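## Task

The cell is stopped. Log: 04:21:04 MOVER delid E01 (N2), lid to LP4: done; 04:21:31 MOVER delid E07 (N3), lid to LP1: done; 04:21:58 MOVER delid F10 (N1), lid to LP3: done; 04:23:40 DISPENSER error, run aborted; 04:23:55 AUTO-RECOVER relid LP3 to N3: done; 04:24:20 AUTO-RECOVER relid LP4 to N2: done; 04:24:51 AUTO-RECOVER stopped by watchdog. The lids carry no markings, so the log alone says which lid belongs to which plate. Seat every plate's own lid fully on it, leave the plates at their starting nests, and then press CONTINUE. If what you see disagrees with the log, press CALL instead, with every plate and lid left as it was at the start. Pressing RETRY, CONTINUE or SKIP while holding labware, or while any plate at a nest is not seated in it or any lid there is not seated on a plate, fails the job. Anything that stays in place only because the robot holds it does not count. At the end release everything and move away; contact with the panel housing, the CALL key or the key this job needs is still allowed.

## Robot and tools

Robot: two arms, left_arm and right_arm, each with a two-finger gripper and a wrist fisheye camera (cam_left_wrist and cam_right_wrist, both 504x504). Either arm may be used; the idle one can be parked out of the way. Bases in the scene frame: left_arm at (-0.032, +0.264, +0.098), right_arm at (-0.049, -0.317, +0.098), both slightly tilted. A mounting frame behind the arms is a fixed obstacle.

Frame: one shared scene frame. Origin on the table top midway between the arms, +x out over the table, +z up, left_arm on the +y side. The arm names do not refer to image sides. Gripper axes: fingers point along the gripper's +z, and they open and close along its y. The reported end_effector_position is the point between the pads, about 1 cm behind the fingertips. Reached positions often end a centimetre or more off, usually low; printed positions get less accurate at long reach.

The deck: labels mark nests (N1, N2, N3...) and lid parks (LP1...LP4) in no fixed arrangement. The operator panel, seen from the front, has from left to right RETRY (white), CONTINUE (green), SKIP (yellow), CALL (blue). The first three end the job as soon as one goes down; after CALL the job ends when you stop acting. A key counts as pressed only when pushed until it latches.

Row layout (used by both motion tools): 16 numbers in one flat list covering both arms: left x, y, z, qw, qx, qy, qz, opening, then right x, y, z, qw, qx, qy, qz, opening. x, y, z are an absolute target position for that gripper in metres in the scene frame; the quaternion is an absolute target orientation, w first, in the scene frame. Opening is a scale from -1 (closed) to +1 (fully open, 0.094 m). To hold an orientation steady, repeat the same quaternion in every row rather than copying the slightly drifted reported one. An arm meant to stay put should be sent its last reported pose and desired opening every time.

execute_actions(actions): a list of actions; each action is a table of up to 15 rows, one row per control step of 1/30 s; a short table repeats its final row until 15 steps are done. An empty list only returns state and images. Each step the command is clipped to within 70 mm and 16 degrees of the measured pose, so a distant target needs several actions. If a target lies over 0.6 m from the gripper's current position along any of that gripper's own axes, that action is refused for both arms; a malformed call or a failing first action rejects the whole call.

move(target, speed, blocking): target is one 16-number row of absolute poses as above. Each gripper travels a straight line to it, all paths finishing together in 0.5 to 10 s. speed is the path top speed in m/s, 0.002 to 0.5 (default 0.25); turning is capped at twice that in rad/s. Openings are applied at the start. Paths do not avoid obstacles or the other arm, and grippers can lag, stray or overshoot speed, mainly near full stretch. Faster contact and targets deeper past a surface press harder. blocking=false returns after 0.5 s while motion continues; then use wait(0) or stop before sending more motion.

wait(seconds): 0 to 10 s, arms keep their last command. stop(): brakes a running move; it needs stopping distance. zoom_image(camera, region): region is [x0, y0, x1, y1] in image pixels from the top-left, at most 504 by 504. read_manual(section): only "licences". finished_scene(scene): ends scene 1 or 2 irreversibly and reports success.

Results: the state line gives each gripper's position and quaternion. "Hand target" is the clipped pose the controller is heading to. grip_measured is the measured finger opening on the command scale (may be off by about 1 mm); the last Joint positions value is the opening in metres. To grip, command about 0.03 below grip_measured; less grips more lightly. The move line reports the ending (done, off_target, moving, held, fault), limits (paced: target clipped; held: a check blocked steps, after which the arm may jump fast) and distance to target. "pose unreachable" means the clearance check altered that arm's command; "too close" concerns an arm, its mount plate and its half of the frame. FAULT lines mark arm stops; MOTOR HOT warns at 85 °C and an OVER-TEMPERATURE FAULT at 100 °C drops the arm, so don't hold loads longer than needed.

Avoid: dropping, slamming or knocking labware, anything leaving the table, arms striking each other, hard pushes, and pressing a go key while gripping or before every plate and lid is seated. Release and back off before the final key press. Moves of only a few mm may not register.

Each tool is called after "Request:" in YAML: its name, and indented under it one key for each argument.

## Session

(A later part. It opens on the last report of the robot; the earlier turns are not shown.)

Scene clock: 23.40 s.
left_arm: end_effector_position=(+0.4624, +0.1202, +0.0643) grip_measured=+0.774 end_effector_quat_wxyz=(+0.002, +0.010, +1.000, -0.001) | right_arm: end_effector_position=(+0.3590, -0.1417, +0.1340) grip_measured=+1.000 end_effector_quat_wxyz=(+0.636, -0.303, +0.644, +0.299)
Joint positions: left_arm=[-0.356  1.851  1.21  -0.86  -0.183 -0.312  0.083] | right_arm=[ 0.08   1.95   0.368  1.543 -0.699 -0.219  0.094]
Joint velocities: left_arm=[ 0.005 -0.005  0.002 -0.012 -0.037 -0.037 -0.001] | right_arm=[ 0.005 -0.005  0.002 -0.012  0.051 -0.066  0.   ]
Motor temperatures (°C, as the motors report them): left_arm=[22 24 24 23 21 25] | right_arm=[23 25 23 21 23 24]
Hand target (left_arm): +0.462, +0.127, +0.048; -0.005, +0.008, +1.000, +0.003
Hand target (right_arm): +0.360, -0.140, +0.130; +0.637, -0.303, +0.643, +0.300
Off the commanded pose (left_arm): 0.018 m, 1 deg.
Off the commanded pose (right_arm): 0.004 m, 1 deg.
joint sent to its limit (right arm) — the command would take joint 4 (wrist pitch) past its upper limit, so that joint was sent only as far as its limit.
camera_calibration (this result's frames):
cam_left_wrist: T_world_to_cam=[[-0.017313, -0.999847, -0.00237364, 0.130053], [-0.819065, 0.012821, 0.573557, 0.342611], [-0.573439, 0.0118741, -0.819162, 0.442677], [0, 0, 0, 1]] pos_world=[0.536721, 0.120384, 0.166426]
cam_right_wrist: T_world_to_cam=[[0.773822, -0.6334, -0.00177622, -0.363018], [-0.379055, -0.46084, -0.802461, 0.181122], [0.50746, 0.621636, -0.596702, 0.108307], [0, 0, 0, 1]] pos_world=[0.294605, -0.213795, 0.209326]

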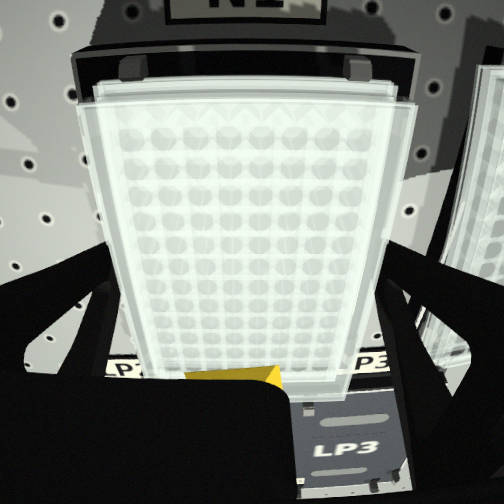

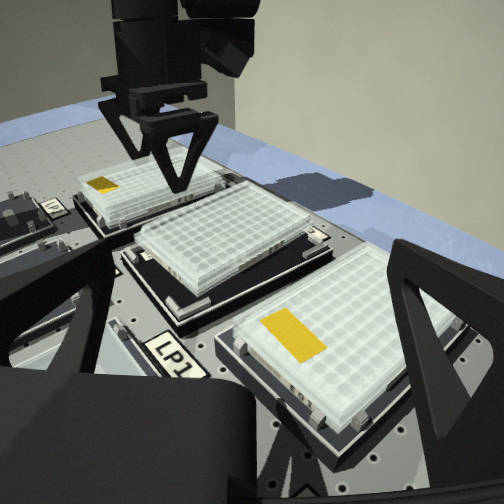

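Request:
execute_actions:
  actions:
    - [[0.4635,0.128,0.044,-0.006,0.008,1,0.003,0.75,0.36,-0.14,0.13,0.64,-0.3,0.64,0.3,1]]
    - [[0.4642,0.128,0.040,-0.007,0.008,1,0.003,0.75,0.36,-0.14,0.13,0.64,-0.3,0.64,0.3,1]]

Request:
zoom_image:
  camera: "cam_right_wrist"
  region: [60,130,260,260]

Scene clock: 24.50 s.
left_arm: end_effector_position=(+0.4633, +0.1219, +0.0578) grip_measured=+0.774 end_effector_quat_wxyz=(+0.001, +0.010, +1.000, -0.000) | right_arm: end_effector_position=(+0.3590, -0.1417, +0.1340) grip_measured=+1.000 end_effector_quat_wxyz=(+0.636, -0.303, +0.644, +0.299)
Joint positions: left_arm=[-0.351  1.864  1.21  -0.85  -0.184 -0.306  0.083] | right_arm=[ 0.08   1.95   0.368  1.543 -0.699 -0.219  0.094]
Joint velocities: left_arm=[ 0.005 -0.005  0.002 -0.017 -0.051 -0.022 -0.   ] | right_arm=[ 0.005 -0.015 -0.002 -0.017  0.022  0.007  0.   ]
Motor temperatures (°C, as the motors report them): left_arm=[22 24 24 23 21 25] | right_arm=[23 25 23 21 23 24]
Hand target (left_arm): +0.464, +0.128, +0.040; -0.007, +0.008, +1.000, +0.003
Hand target (right_arm): +0.360, -0.140, +0.130; +0.637, -0.303, +0.643, +0.300
Off the commanded pose (left_arm): 0.019 m, 1 deg.
Off the commanded pose (right_arm): 0.004 m, 1 deg.
joint sent to its limit (right arm) — the command would take joint 4 (wrist pitch) past its upper limit, so that joint was sent only as far as its limit.
camera_calibration (this result's frames):
cam_left_wrist: T_world_to_cam=[[-0.0182275, -0.999825, -0.00412251, 0.132234], [-0.817408, 0.0125273, 0.575923, 0.346185], [-0.575771, 0.0138674, -0.817494, 0.438574], [0, 0, 0, 1]] pos_world=[0.537902, 0.121792, 0.159701]
cam_right_wrist: T_world_to_cam=[[0.773822, -0.6334, -0.00177622, -0.363018], [-0.379055, -0.46084, -0.802461, 0.181122], [0.50746, 0.621636, -0.596702, 0.108307], [0, 0, 0, 1]] pos_world=[0.294605, -0.213795, 0.209326]

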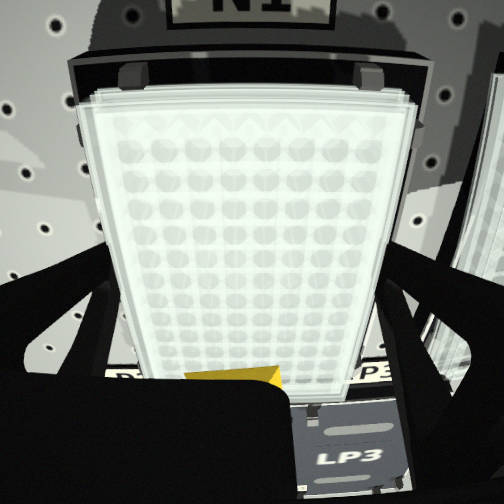

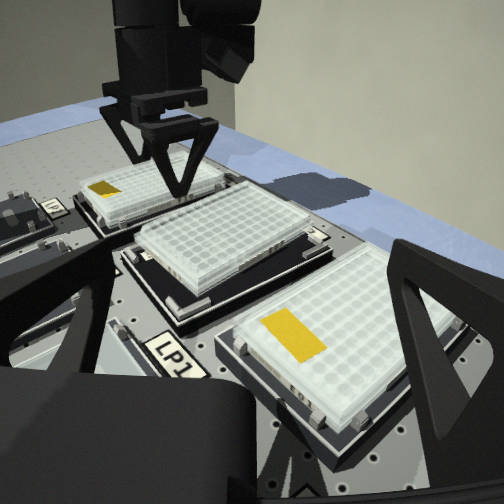

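Region (60, 130, 260, 260) of cam_right_wrist's 504x504 image, scaled by 2.520, with more detail than that image has; it fills the top 328 rows of this view, and the rest is white.

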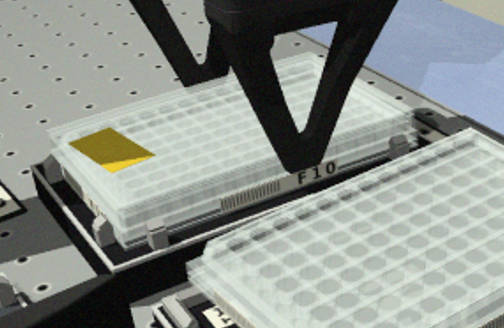

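Request:
execute_actions:
  actions:
    - [[0.4642,0.128,0.040,-0.007,0.008,1,0.003,1,0.36,-0.14,0.13,0.64,-0.3,0.64,0.3,1]]
    - [[0.47,0.117,0.078,0.012,0.008,1,-0.004,1,0.36,-0.17,0.13,0.64,-0.3,0.64,0.3,1]]
    - [[0.47,0.117,0.10,0.012,0.008,1,-0.004,1,0.36,-0.21,0.13,0.64,-0.3,0.64,0.3,1]]
    - [[0.47,0.117,0.13,0.012,0.008,1,-0.004,1,0.36,-0.25,0.13,0.64,-0.3,0.64,0.3,1]]

Request:
move:
  target: [0.455,0.012,0.10,0,0.03,1,0,1,0.36,-0.27,0.13,0.64,-0.3,0.64,0.3,1]

Scene clock: 32.93 s.
left_arm: end_effector_position=(+0.4517, +0.1258, +0.1078) grip_measured=+0.999 end_effector_quat_wxyz=(-0.009, +0.011, +1.000, +0.003) | right_arm: end_effector_position=(+0.3578, -0.2507, +0.1256) grip_measured=+1.000 end_effector_quat_wxyz=(+0.638, -0.295, +0.644, +0.301)
Joint positions: left_arm=[-0.369  1.77   1.223 -0.981 -0.184 -0.327  0.094] | right_arm=[-0.29   1.924  0.362  1.519 -1.063 -0.219  0.094]
Joint velocities: left_arm=[-0.015 -0.005 -0.007 -0.012 -0.037  0.051  0.   ] | right_arm=[-0.024 -0.005 -0.007  0.012 -0.081 -0.051  0.   ]
Motor temperatures (°C, as the motors report them): left_arm=[22 24 24 23 21 25] | right_arm=[23 25 23 21 23 24]
Hand target (left_arm): +0.468, +0.117, +0.130; +0.012, +0.008, +1.000, -0.005
Hand target (right_arm): +0.360, -0.250, +0.130; +0.641, -0.299, +0.640, +0.301
Off the commanded pose (left_arm): 0.030 m, 3 deg.
Off the commanded pose (right_arm): 0.005 m, 1 deg.
camera_calibration (this result's frames):
cam_left_wrist: T_world_to_cam=[[-0.019809, -0.999757, -0.00962504, 0.137408], [-0.805807, 0.0102658, 0.59209, 0.301155], [-0.591847, 0.0194846, -0.805814, 0.477989], [0, 0, 0, 1]] pos_world=[0.528292, 0.124969, 0.208182]
cam_right_wrist: T_world_to_cam=[[0.768559, -0.639632, -0.0137586, -0.429365], [-0.386216, -0.446704, -0.807027, 0.130452], [0.510054, 0.625561, -0.590354, 0.170933], [0, 0, 0, 1]] pos_world=[0.293189, -0.323291, 0.200282]

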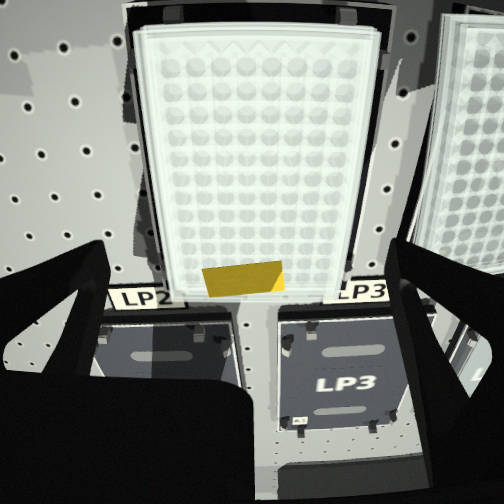

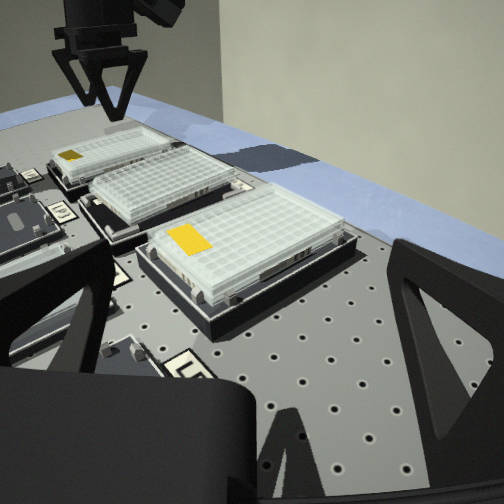

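Scene clock: 33.90 s.
left_arm: end_effector_position=(+0.4353, +0.0138, +0.0980) grip_measured=+0.999 end_effector_quat_wxyz=(-0.005, +0.043, +0.999, -0.001) | right_arm: end_effector_position=(+0.3563, -0.2642, +0.1259) grip_measured=+1.000 end_effector_quat_wxyz=(+0.635, -0.297, +0.643, +0.309)
Joint positions: left_arm=[-0.573  1.889  1.314 -0.981 -0.187 -0.469  0.094] | right_arm=[-0.339  1.91   0.37   1.488 -1.128 -0.219  0.094]
Joint velocities: left_arm=[-0.015  0.005  0.002 -0.017  0.037 -0.022  0.001] | right_arm=[-0.015 -0.015  0.002  0.027 -0.081 -0.022  0.   ]
Motor temperatures (°C, as the motors report them): left_arm=[22 24 24 23 21 25] | right_arm=[23 25 23 21 23 24]
Hand target (left_arm): +0.453, +0.012, +0.101; +0.000, +0.030, +1.000, -0.002
Hand target (right_arm): +0.360, -0.270, +0.130; +0.641, -0.300, +0.640, +0.300
Off the commanded pose (left_arm): 0.020 m, 2 deg.
Off the commanded pose (right_arm): 0.008 m, 1 deg.
move: off_target (left_arm)
camera_calibration (this result's frames):
cam_left_wrist: T_world_to_cam=[[-0.0837587, -0.996483, -0.00254449, 0.0521191], [-0.807871, 0.0664098, 0.585605, 0.295652], [-0.583377, 0.0511051, -0.810592, 0.458874], [0, 0, 0, 1]] pos_world=[0.510911, 0.00885075, 0.198958]
cam_right_wrist: T_world_to_cam=[[0.778176, -0.627625, -0.0229946, -0.435932], [-0.384335, -0.44693, -0.8078, 0.123427], [0.496719, 0.637448, -0.589008, 0.187983], [0, 0, 0, 1]] pos_world=[0.293294, -0.338268, 0.200403]

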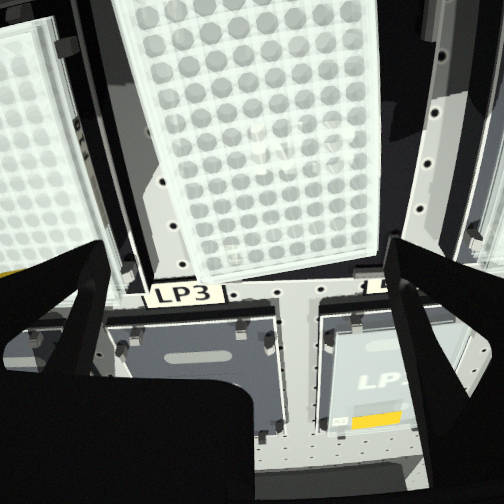

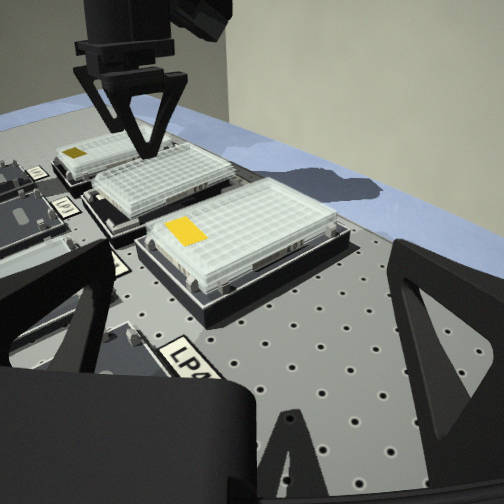

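Request:
execute_actions:
  actions:
    - [[0.46,0.007,0.09,0,-0.02,1,0,1,0.36,-0.27,0.13,0.64,-0.3,0.64,0.3,1]]
    - [[0.465,0.004,0.078,0,-0.052,1,0,1,0.36,-0.27,0.13,0.64,-0.3,0.64,0.3,1]]
    - [[0.468,0.003,0.068,0,-0.052,1,0,1,0.36,-0.27,0.13,0.64,-0.3,0.64,0.3,1]]

Scene clock: 35.47 s.
left_arm: end_effector_position=(+0.4440, +0.0069, +0.0728) grip_measured=+0.999 end_effector_quat_wxyz=(-0.013, -0.037, +0.999, +0.007) | right_arm: end_effector_position=(+0.3563, -0.2642, +0.1255) grip_measured=+1.000 end_effector_quat_wxyz=(+0.634, -0.297, +0.643, +0.310)
Joint positions: left_arm=[-0.567  1.961  1.353 -0.968 -0.19  -0.626  0.094] | right_arm=[-0.339  1.91   0.37   1.486 -1.128 -0.219  0.094]
Joint velocities: left_arm=[-0.005 -0.005  0.007 -0.002 -0.022 -0.022 -0.001] | right_arm=[-0.015 -0.005 -0.002  0.012 -0.007  0.007  0.   ]
Motor temperatures (°C, as the motors report them): left_arm=[22 24 25 23 21 25] | right_arm=[23 25 23 21 23 24]
Hand target (left_arm): +0.467, +0.003, +0.069; +0.000, -0.052, +0.999, -0.000
Hand target (right_arm): +0.360, -0.270, +0.130; +0.640, -0.300, +0.640, +0.300
Off the commanded pose (left_arm): 0.025 m, 2 deg.
Off the commanded pose (right_arm): 0.008 m, 1 deg.
camera_calibration (this result's frames):
cam_left_wrist: T_world_to_cam=[[0.0753324, -0.996975, -0.0191045, -0.0235213], [-0.797935, -0.0717606, 0.598457, 0.313479], [-0.598018, -0.029839, -0.800927, 0.450228], [0, 0, 0, 1]] pos_world=[0.521152, 0.0124796, 0.172547]
cam_right_wrist: T_world_to_cam=[[0.778266, -0.627435, -0.0250681, -0.43558], [-0.386014, -0.446558, -0.807205, 0.123781], [0.495274, 0.637896, -0.589739, 0.188514], [0, 0, 0, 1]] pos_world=[0.293412, -0.338275, 0.200172]

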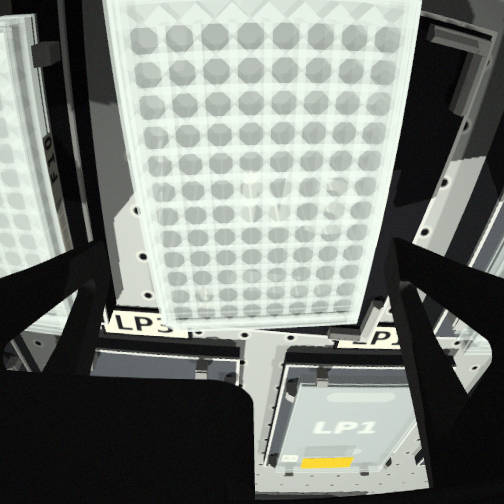

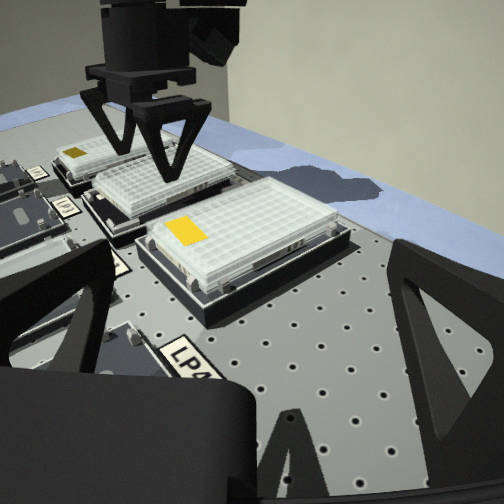

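Request:
execute_actions:
  actions:
    - [[0.475,-0.002,0.069,0.014,-0.045,1,-0.009,1,0.36,-0.27,0.13,0.64,-0.3,0.64,0.3,1]]
    - [[0.477,-0.002,0.06,0.014,-0.045,1,-0.009,1,0.36,-0.27,0.13,0.64,-0.3,0.64,0.3,1]]

Scene clock: 36.60 s.
left_arm: end_effector_position=(+0.4527, +0.0013, +0.0651) grip_measured=+0.999 end_effector_quat_wxyz=(+0.001, -0.039, +0.999, -0.002) | right_arm: end_effector_position=(+0.3563, -0.2642, +0.1255) grip_measured=+1.000 end_effector_quat_wxyz=(+0.634, -0.297, +0.643, +0.310)
Joint positions: left_arm=[-0.565  1.977  1.356 -0.921 -0.19  -0.622  0.094] | right_arm=[-0.339  1.91   0.37   1.486 -1.128 -0.219  0.094]
Joint velocities: left_arm=[-0.005  0.005 -0.007 -0.012  0.066 -0.022  0.   ] | right_arm=[ 0.005 -0.005 -0.012 -0.017 -0.007  0.022  0.   ]
Motor temperatures (°C, as the motors report them): left_arm=[22 24 25 23 21 25] | right_arm=[23 25 23 21 23 24]
Hand target (left_arm): +0.476, -0.001, +0.061; +0.014, -0.045, +0.999, -0.009
Hand target (right_arm): +0.360, -0.270, +0.130; +0.640, -0.300, +0.640, +0.300
Off the commanded pose (left_arm): 0.025 m, 2 deg.
Off the commanded pose (right_arm): 0.008 m, 1 deg.
camera_calibration (this result's frames):
cam_left_wrist: T_world_to_cam=[[0.0794578, -0.996838, 0.000333363, -0.033035], [-0.814376, -0.0647209, 0.576718, 0.333512], [-0.574872, -0.0460962, -0.816944, 0.439739], [0, 0, 0, 1]] pos_world=[0.527023, 0.00892498, 0.166911]
cam_right_wrist: T_world_to_cam=[[0.778266, -0.627435, -0.0250681, -0.43558], [-0.386014, -0.446558, -0.807205, 0.123781], [0.495274, 0.637896, -0.589739, 0.188514], [0, 0, 0, 1]] pos_world=[0.293412, -0.338275, 0.200172]

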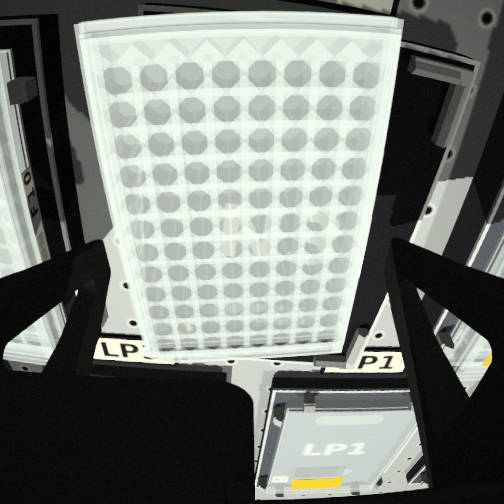

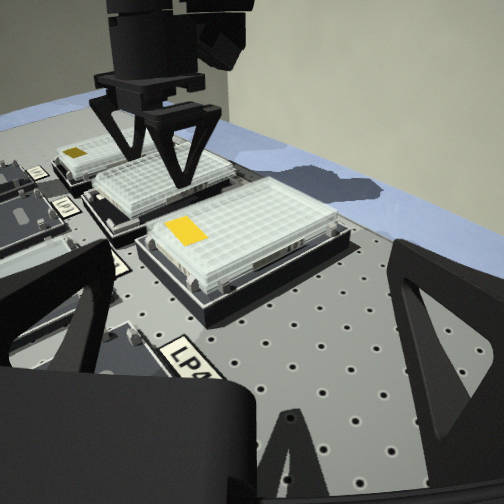

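Request:
execute_actions:
  actions:
    - [[0.478,0,0.052,0.012,-0.045,1,-0.008,1,0.36,-0.27,0.13,0.64,-0.3,0.64,0.3,1]]
    - [[0.478,0,0.052,0.012,-0.045,1,-0.008,0.8,0.36,-0.27,0.13,0.64,-0.3,0.64,0.3,1]]
    - [[0.478,0,0.052,0.012,-0.045,1,-0.008,0.69,0.36,-0.27,0.13,0.64,-0.3,0.64,0.3,1]]

Request:
zoom_image:
  camera: "cam_right_wrist"
  region: [60,130,260,260]

Scene clock: 38.17 s.
left_arm: end_effector_position=(+0.4547, +0.0039, +0.0576) grip_measured=+0.718 end_effector_quat_wxyz=(-0.001, -0.039, +0.999, -0.001) | right_arm: end_effector_position=(+0.3563, -0.2642, +0.1255) grip_measured=+1.000 end_effector_quat_wxyz=(+0.634, -0.297, +0.643, +0.310)
Joint positions: left_arm=[-0.557  1.99   1.356 -0.91  -0.19  -0.615  0.081] | right_arm=[-0.339  1.91   0.37   1.486 -1.128 -0.219  0.094]
Joint velocities: left_arm=[-0.005 -0.005 -0.002 -0.007  0.022  0.051 -0.   ] | right_arm=[ 0.005 -0.005  0.002 -0.007 -0.022 -0.037  0.   ]
Motor temperatures (°C, as the motors report them): left_arm=[22 24 25 23 21 25] | right_arm=[23 25 23 21 23 24]
Hand target (left_arm): +0.477, +0.000, +0.053; +0.012, -0.045, +0.999, -0.008
Hand target (right_arm): +0.360, -0.270, +0.130; +0.640, -0.300, +0.640, +0.300
Off the commanded pose (left_arm): 0.024 m, 2 deg.
Off the commanded pose (right_arm): 0.008 m, 1 deg.
camera_calibration (this result's frames):
cam_left_wrist: T_world_to_cam=[[0.0804546, -0.996757, -0.00186264, -0.0309153], [-0.812664, -0.0666771, 0.578905, 0.338738], [-0.577152, -0.0450619, -0.815393, 0.435738], [0, 0, 0, 1]] pos_world=[0.529254, 0.0114062, 0.159142]
cam_right_wrist: T_world_to_cam=[[0.778266, -0.627435, -0.0250681, -0.43558], [-0.386014, -0.446558, -0.807205, 0.123781], [0.495274, 0.637896, -0.589739, 0.188514], [0, 0, 0, 1]] pos_world=[0.293412, -0.338275, 0.200172]

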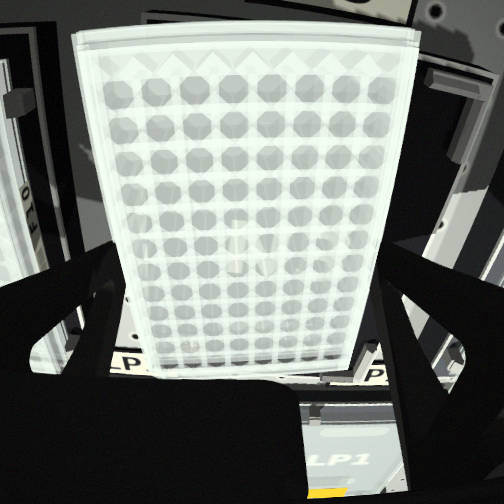

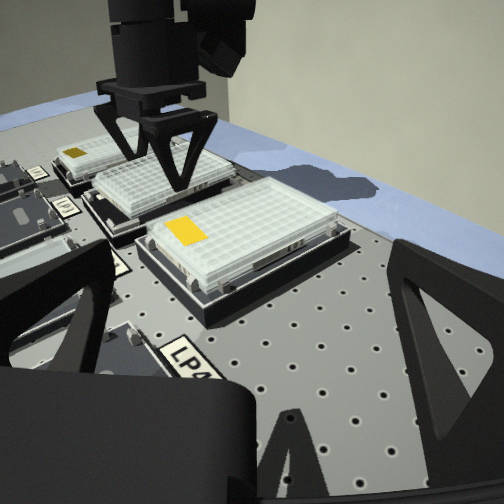

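Region (60, 130, 260, 260) of cam_right_wrist's 504x504 image, scaled by 2.520, with more detail than that image has; it fills the top 328 rows of this view, and the rest is white.

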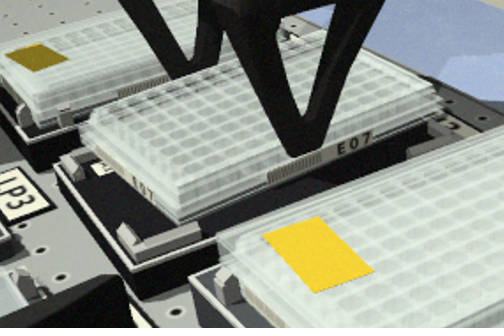

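Request:
execute_actions:
  actions:
    - [[0.476,0.001,0.064,0.005,-0.045,1,-0.004,0.69,0.36,-0.27,0.13,0.64,-0.3,0.64,0.3,1]]
    - [[0.474,0.002,0.074,-0.005,-0.02,1,-0.004,0.69,0.36,-0.27,0.13,0.64,-0.3,0.64,0.3,1]]
    - [[0.465,-0.014,0.074,-0.005,0.025,1,-0.004,0.69,0.36,-0.27,0.13,0.64,-0.3,0.64,0.3,1]]

Request:
zoom_image:
  camera: "cam_right_wrist"
  region: [60,130,260,260]

Scene clock: 40.13 s.
left_arm: end_effector_position=(+0.4518, +0.0017, +0.0651) grip_measured=+0.718 end_effector_quat_wxyz=(-0.014, +0.014, +1.000, +0.003) | right_arm: end_effector_position=(+0.3563, -0.2642, +0.1255) grip_measured=+1.000 end_effector_quat_wxyz=(+0.634, -0.297, +0.643, +0.310)
Joint positions: left_arm=[-0.563  1.99   1.378 -0.96  -0.184 -0.521  0.081] | right_arm=[-0.339  1.91   0.37   1.486 -1.128 -0.219  0.094]
Joint velocities: left_arm=[ 0.005 -0.005  0.002  0.012 -0.007 -0.066  0.   ] | right_arm=[-0.005 -0.015 -0.002  0.007  0.007 -0.007  0.   ]
Motor temperatures (°C, as the motors report them): left_arm=[22 24 25 23 21 25] | right_arm=[23 25 23 21 23 24]
Hand target (left_arm): +0.464, -0.014, +0.075; -0.005, +0.025, +1.000, -0.005
Hand target (right_arm): +0.360, -0.270, +0.130; +0.640, -0.300, +0.640, +0.300
Off the commanded pose (left_arm): 0.022 m, 2 deg.
Off the commanded pose (right_arm): 0.008 m, 1 deg.
camera_calibration (this result's frames):
cam_left_wrist: T_world_to_cam=[[-0.0250568, -0.99964, -0.00954318, 0.0153186], [-0.800389, 0.0143411, 0.599309, 0.324863], [-0.598956, 0.022655, -0.800461, 0.448882], [0, 0, 0, 1]] pos_world=[0.529262, 0.000484822, 0.164766]
cam_right_wrist: T_world_to_cam=[[0.778266, -0.627435, -0.0250681, -0.43558], [-0.386014, -0.446558, -0.807205, 0.123781], [0.495274, 0.637896, -0.589739, 0.188514], [0, 0, 0, 1]] pos_world=[0.293412, -0.338275, 0.200172]

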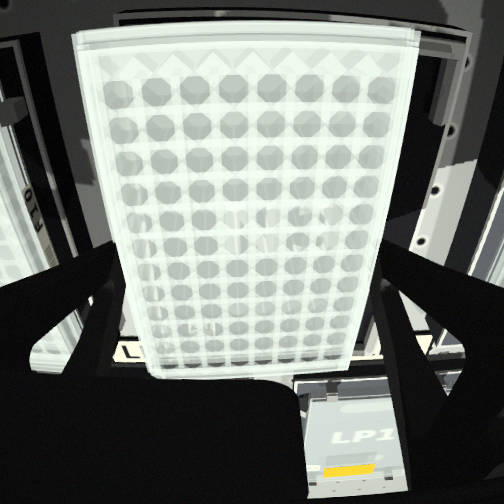

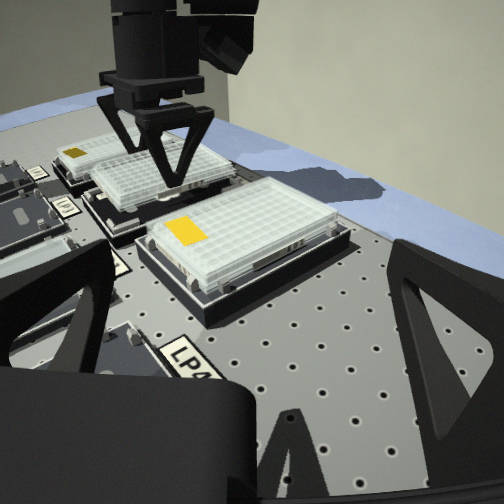

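Region (60, 130, 260, 260) of cam_right_wrist's 504x504 image, scaled by 2.520, with more detail than that image has; it fills the top 328 rows of this view, and the rest is white.

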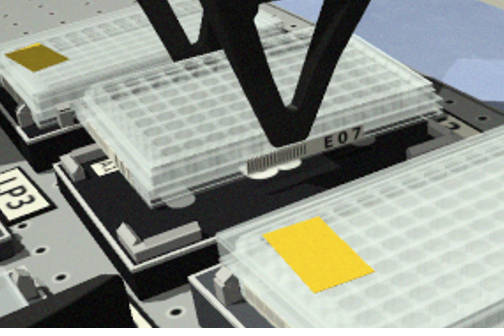

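Request:
execute_actions:
  actions:
    - [[0.458,-0.026,0.076,-0.005,0.036,1,-0.004,0.69,0.36,-0.27,0.13,0.64,-0.3,0.64,0.3,1]]
    - [[0.455,-0.0245,0.064,-0.015,0.036,1,0.002,0.69,0.36,-0.27,0.13,0.64,-0.3,0.64,0.3,1]]

Request:
zoom_image:
  camera: "cam_right_wrist"
  region: [60,130,260,260]

Scene clock: 41.30 s.
left_arm: end_effector_position=(+0.4437, -0.0141, +0.0659) grip_measured=+0.718 end_effector_quat_wxyz=(-0.014, +0.031, +0.999, +0.003) | right_arm: end_effector_position=(+0.3563, -0.2642, +0.1255) grip_measured=+1.000 end_effector_quat_wxyz=(+0.634, -0.297, +0.643, +0.310)
Joint positions: left_arm=[-0.595  1.999  1.385 -0.966 -0.184 -0.52   0.081] | right_arm=[-0.339  1.91   0.37   1.486 -1.128 -0.219  0.094]
Joint velocities: left_arm=[-0.005  0.005  0.002  0.002 -0.007  0.022 -0.001] | right_arm=[-0.005  0.005  0.002  0.002 -0.007  0.007  0.   ]
Motor temperatures (°C, as the motors report them): left_arm=[22 24 26 23 21 25] | right_arm=[23 25 23 21 23 24]
Hand target (left_arm): +0.454, -0.024, +0.064; -0.014, +0.036, +0.999, +0.002
Hand target (right_arm): +0.360, -0.270, +0.130; +0.640, -0.300, +0.640, +0.300
Off the commanded pose (left_arm): 0.015 m, 1 deg.
Off the commanded pose (right_arm): 0.008 m, 1 deg.
camera_calibration (this result's frames):
cam_left_wrist: T_world_to_cam=[[-0.059086, -0.99821, -0.00925962, 0.0144256], [-0.798369, 0.0416845, 0.600724, 0.31756], [-0.599263, 0.042887, -0.799403, 0.445389], [0, 0, 0, 1]] pos_world=[0.521287, -0.0179389, 0.165413]
cam_right_wrist: T_world_to_cam=[[0.778266, -0.627435, -0.0250681, -0.43558], [-0.386014, -0.446558, -0.807205, 0.123781], [0.495274, 0.637896, -0.589739, 0.188514], [0, 0, 0, 1]] pos_world=[0.293412, -0.338275, 0.200172]

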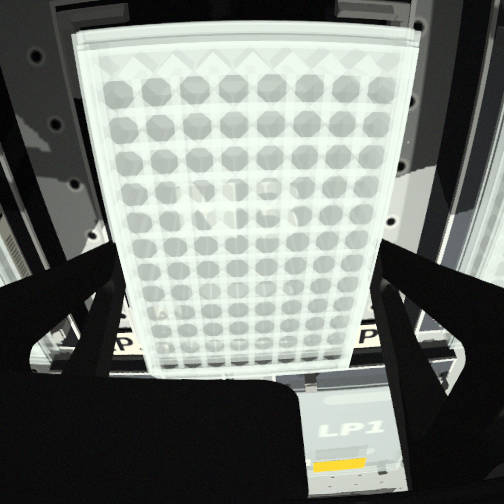

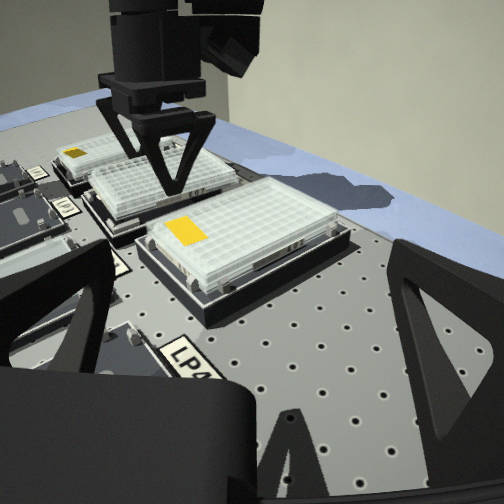

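Region (60, 130, 260, 260) of cam_right_wrist's 504x504 image, scaled by 2.520, with more detail than that image has; it fills the top 328 rows of this view, and the rest is white.

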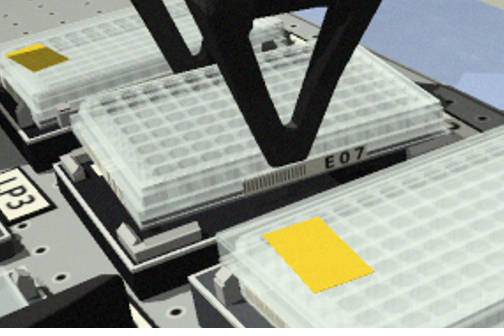

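Request:
execute_actions:
  actions:
    - [[0.4595,-0.017,0.0625,-0.015,0.028,1,0.002,0.69,0.36,-0.27,0.13,0.64,-0.3,0.64,0.3,1]]

Scene clock: 41.87 s.
left_arm: end_effector_position=(+0.4437, -0.0141, +0.0659) grip_measured=+0.718 end_effector_quat_wxyz=(-0.014, +0.031, +0.999, +0.003) | right_arm: end_effector_position=(+0.3563, -0.2642, +0.1255) grip_measured=+1.000 end_effector_quat_wxyz=(+0.634, -0.297, +0.643, +0.310)
Joint positions: left_arm=[-0.595  1.999  1.385 -0.966 -0.184 -0.52   0.081] | right_arm=[-0.339  1.91   0.37   1.486 -1.128 -0.219  0.094]
Joint velocities: left_arm=[0.005 0.005 0.007 0.002 0.022 0.022 0.   ] | right_arm=[ 0.005 -0.005 -0.017  0.017  0.007  0.007  0.   ]
Motor temperatures (°C, as the motors report them): left_arm=[22 24 26 23 21 25] | right_arm=[23 25 23 21 23 24]
Hand target (left_arm): +0.459, -0.017, +0.063; -0.014, +0.028, +1.000, +0.002
Hand target (right_arm): +0.360, -0.270, +0.130; +0.640, -0.300, +0.640, +0.300
Off the commanded pose (left_arm): 0.016 m, 0 deg.
Off the commanded pose (right_arm): 0.008 m, 1 deg.
camera_calibration (this result's frames):
cam_left_wrist: T_world_to_cam=[[-0.059086, -0.99821, -0.00925962, 0.0144256], [-0.798369, 0.0416845, 0.600724, 0.31756], [-0.599263, 0.042887, -0.799403, 0.445389], [0, 0, 0, 1]] pos_world=[0.521287, -0.0179389, 0.165413]
cam_right_wrist: T_world_to_cam=[[0.778266, -0.627435, -0.0250681, -0.43558], [-0.386014, -0.446558, -0.807205, 0.123781], [0.495274, 0.637896, -0.589739, 0.188514], [0, 0, 0, 1]] pos_world=[0.293412, -0.338275, 0.200172]

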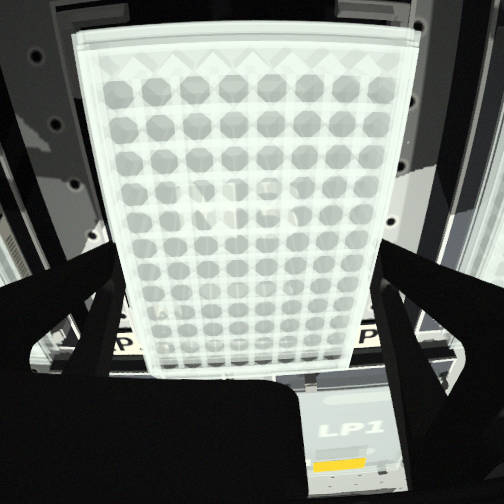

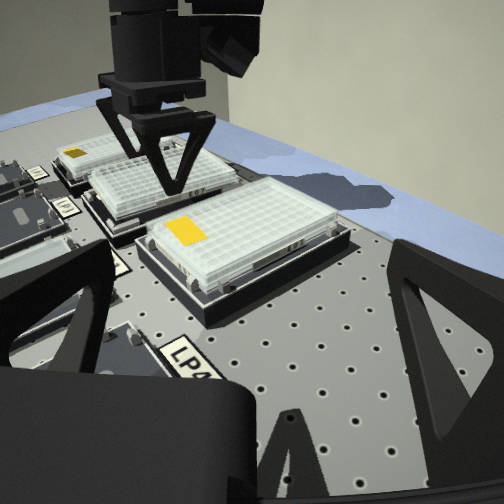

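Request:
execute_actions:
  actions:
    - [[0.462,-0.0125,0.0615,-0.015,0.02,1,0.002,0.69,0.36,-0.27,0.13,0.64,-0.3,0.64,0.3,1]]

Request:
execute_actions:
  actions:
    - [[0.459,-0.011,0.052,-0.023,0.02,1,0.006,0.69,0.36,-0.27,0.13,0.64,-0.3,0.64,0.3,1]]

Request:
zoom_image:
  camera: "cam_right_wrist"
  region: [60,130,260,260]

Scene clock: 42.47 s.
left_arm: end_effector_position=(+0.4452, -0.0114, +0.0653) grip_measured=+0.718 end_effector_quat_wxyz=(-0.015, +0.028, +0.999, +0.003) | right_arm: end_effector_position=(+0.3563, -0.2642, +0.1255) grip_measured=+1.000 end_effector_quat_wxyz=(+0.634, -0.297, +0.643, +0.310)
Joint positions: left_arm=[-0.589  1.999  1.385 -0.966 -0.184 -0.52   0.081] | right_arm=[-0.339  1.91   0.37   1.486 -1.128 -0.219  0.094]
Joint velocities: left_arm=[ 0.005  0.005  0.017  0.012 -0.051  0.007 -0.001] | right_arm=[-0.015 -0.005 -0.002 -0.002  0.022 -0.081  0.   ]
Motor temperatures (°C, as the motors report them): left_arm=[22 24 26 23 21 25] | right_arm=[23 25 23 21 23 24]
Hand target (left_arm): +0.462, -0.012, +0.062; -0.015, +0.020, +1.000, +0.002
Hand target (right_arm): +0.360, -0.270, +0.130; +0.640, -0.300, +0.640, +0.300
Off the commanded pose (left_arm): 0.017 m, 1 deg.
Off the commanded pose (right_arm): 0.008 m, 1 deg.
camera_calibration (this result's frames):
cam_left_wrist: T_world_to_cam=[[-0.0534892, -0.998519, -0.00990003, 0.0147482], [-0.79807, 0.0367883, 0.601441, 0.318794], [-0.600187, 0.0400715, -0.798856, 0.446051], [0, 0, 0, 1]] pos_world=[0.522922, -0.0148755, 0.164741]
cam_right_wrist: T_world_to_cam=[[0.778266, -0.627435, -0.0250681, -0.43558], [-0.386014, -0.446558, -0.807205, 0.123781], [0.495274, 0.637896, -0.589739, 0.188514], [0, 0, 0, 1]] pos_world=[0.293412, -0.338275, 0.200172]

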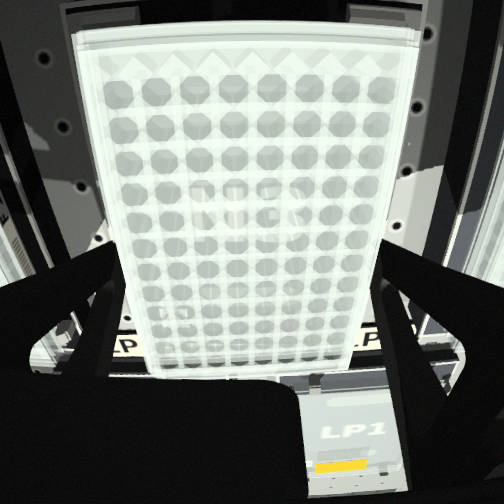

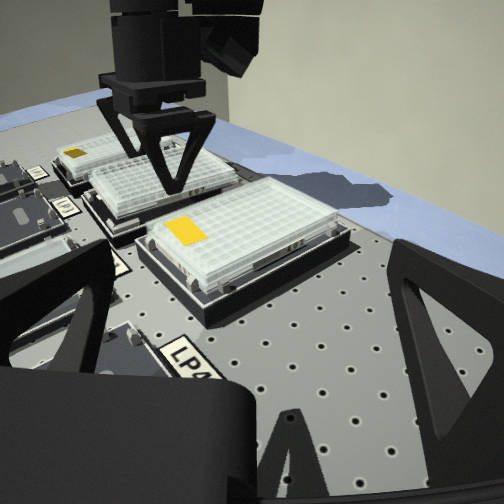

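Scene clock: 42.97 s.
left_arm: end_effector_position=(+0.4441, -0.0097, +0.0587) grip_measured=+0.718 end_effector_quat_wxyz=(-0.020, +0.027, +0.999, +0.006) | right_arm: end_effector_position=(+0.3563, -0.2642, +0.1255) grip_measured=+1.000 end_effector_quat_wxyz=(+0.634, -0.297, +0.643, +0.310)
Joint positions: left_arm=[-0.586  2.011  1.386 -0.966 -0.184 -0.52   0.081] | right_arm=[-0.339  1.91   0.37   1.486 -1.128 -0.219  0.094]
Joint velocities: left_arm=[ 0.005 -0.005 -0.002  0.002 -0.022  0.007 -0.   ] | right_arm=[ 0.005  0.005 -0.007 -0.017 -0.022 -0.022  0.   ]
Motor temperatures (°C, as the motors report them): left_arm=[22 24 26 23 21 25] | right_arm=[23 25 23 21 23 24]
Hand target (left_arm): +0.459, -0.011, +0.052; -0.022, +0.020, +1.000, +0.006
Hand target (right_arm): +0.360, -0.270, +0.130; +0.640, -0.300, +0.640, +0.300
Off the commanded pose (left_arm): 0.016 m, 1 deg.
Off the commanded pose (right_arm): 0.008 m, 1 deg.
camera_calibration (this result's frames):
cam_left_wrist: T_world_to_cam=[[-0.0521563, -0.99851, -0.016045, 0.0161263], [-0.791845, 0.0315608, 0.609906, 0.318461], [-0.608491, 0.0445155, -0.792311, 0.443385], [0, 0, 0, 1]] pos_world=[0.522809, -0.0136861, 0.157326]
cam_right_wrist: T_world_to_cam=[[0.778266, -0.627435, -0.0250681, -0.43558], [-0.386014, -0.446558, -0.807205, 0.123781], [0.495274, 0.637896, -0.589739, 0.188514], [0, 0, 0, 1]] pos_world=[0.293412, -0.338275, 0.200172]

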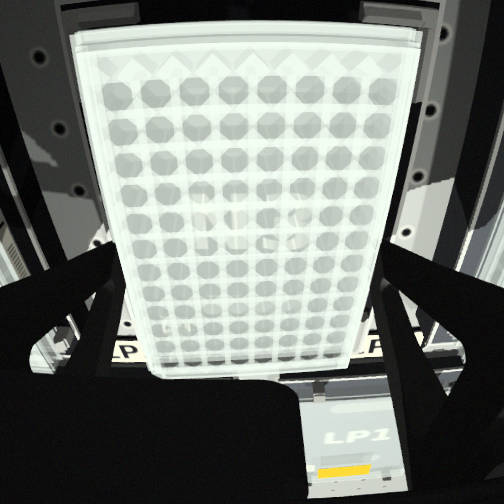

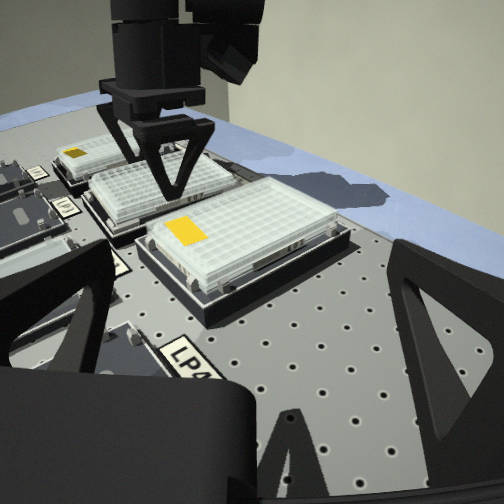

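Region (60, 130, 260, 260) of cam_right_wrist's 504x504 image, scaled by 2.520, with more detail than that image has; it fills the top 328 rows of this view, and the rest is white.

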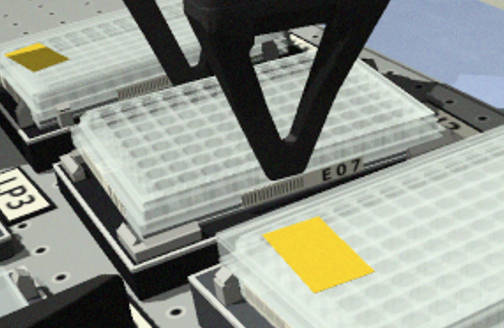

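Aligned within the chamfers; lowering slightly and releasing.

Request:
execute_actions:
  actions:
    - [[0.459,-0.012,0.049,-0.023,0.02,1,0.006,0.69,0.36,-0.27,0.13,0.64,-0.3,0.64,0.3,1]]
    - [[0.459,-0.012,0.049,-0.023,0.02,1,0.006,1,0.36,-0.27,0.13,0.64,-0.3,0.64,0.3,1]]

Request:
zoom_image:
  camera: "cam_right_wrist"
  region: [60,130,260,260]

Scene clock: 44.07 s.
left_arm: end_effector_position=(+0.4430, -0.0096, +0.0558) grip_measured=+0.999 end_effector_quat_wxyz=(-0.022, +0.028, +0.999, +0.008) | right_arm: end_effector_position=(+0.3563, -0.2642, +0.1255) grip_measured=+1.000 end_effector_quat_wxyz=(+0.634, -0.297, +0.643, +0.310)
Joint positions: left_arm=[-0.586  2.017  1.386 -0.966 -0.184 -0.52   0.094] | right_arm=[-0.339  1.91   0.37   1.486 -1.128 -0.219  0.094]
Joint velocities: left_arm=[-0.015 -0.005  0.017 -0.012 -0.007  0.066  0.   ] | right_arm=[-0.015 -0.005 -0.002  0.002 -0.022  0.037  0.   ]
Motor temperatures (°C, as the motors report them): left_arm=[22 24 26 23 21 25] | right_arm=[23 25 23 21 23 24]
Hand target (left_arm): +0.459, -0.012, +0.049; -0.022, +0.020, +1.000, +0.006
Hand target (right_arm): +0.360, -0.270, +0.130; +0.640, -0.300, +0.640, +0.300
Off the commanded pose (left_arm): 0.018 m, 1 deg.
Off the commanded pose (right_arm): 0.008 m, 1 deg.
camera_calibration (this result's frames):
cam_left_wrist: T_world_to_cam=[[-0.0533369, -0.9984, -0.0188014, 0.016721], [-0.788911, 0.0305877, 0.613746, 0.317853], [-0.612188, 0.0475679, -0.78928, 0.441879], [0, 0, 0, 1]] pos_world=[0.522162, -0.0140474, 0.153999]
cam_right_wrist: T_world_to_cam=[[0.778266, -0.627435, -0.0250681, -0.43558], [-0.386014, -0.446558, -0.807205, 0.123781], [0.495274, 0.637896, -0.589739, 0.188514], [0, 0, 0, 1]] pos_world=[0.293412, -0.338275, 0.200172]

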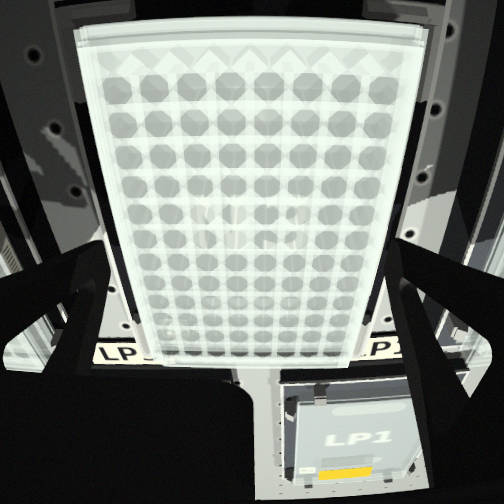

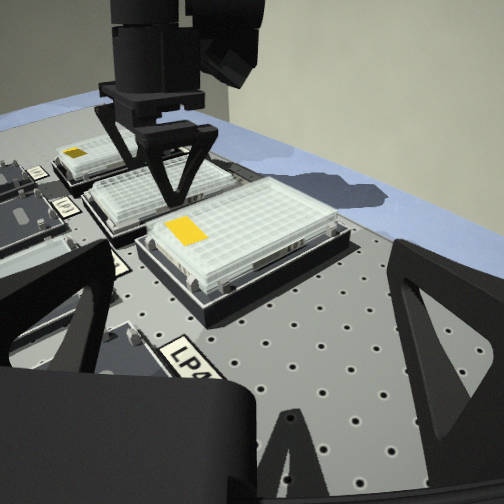

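Region (60, 130, 260, 260) of cam_right_wrist's 504x504 image, scaled by 2.520, with more detail than that image has; it fills the top 328 rows of this view, and the rest is white.

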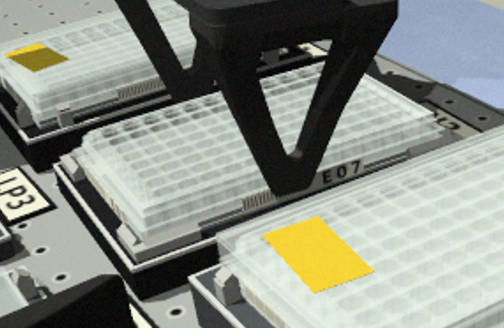

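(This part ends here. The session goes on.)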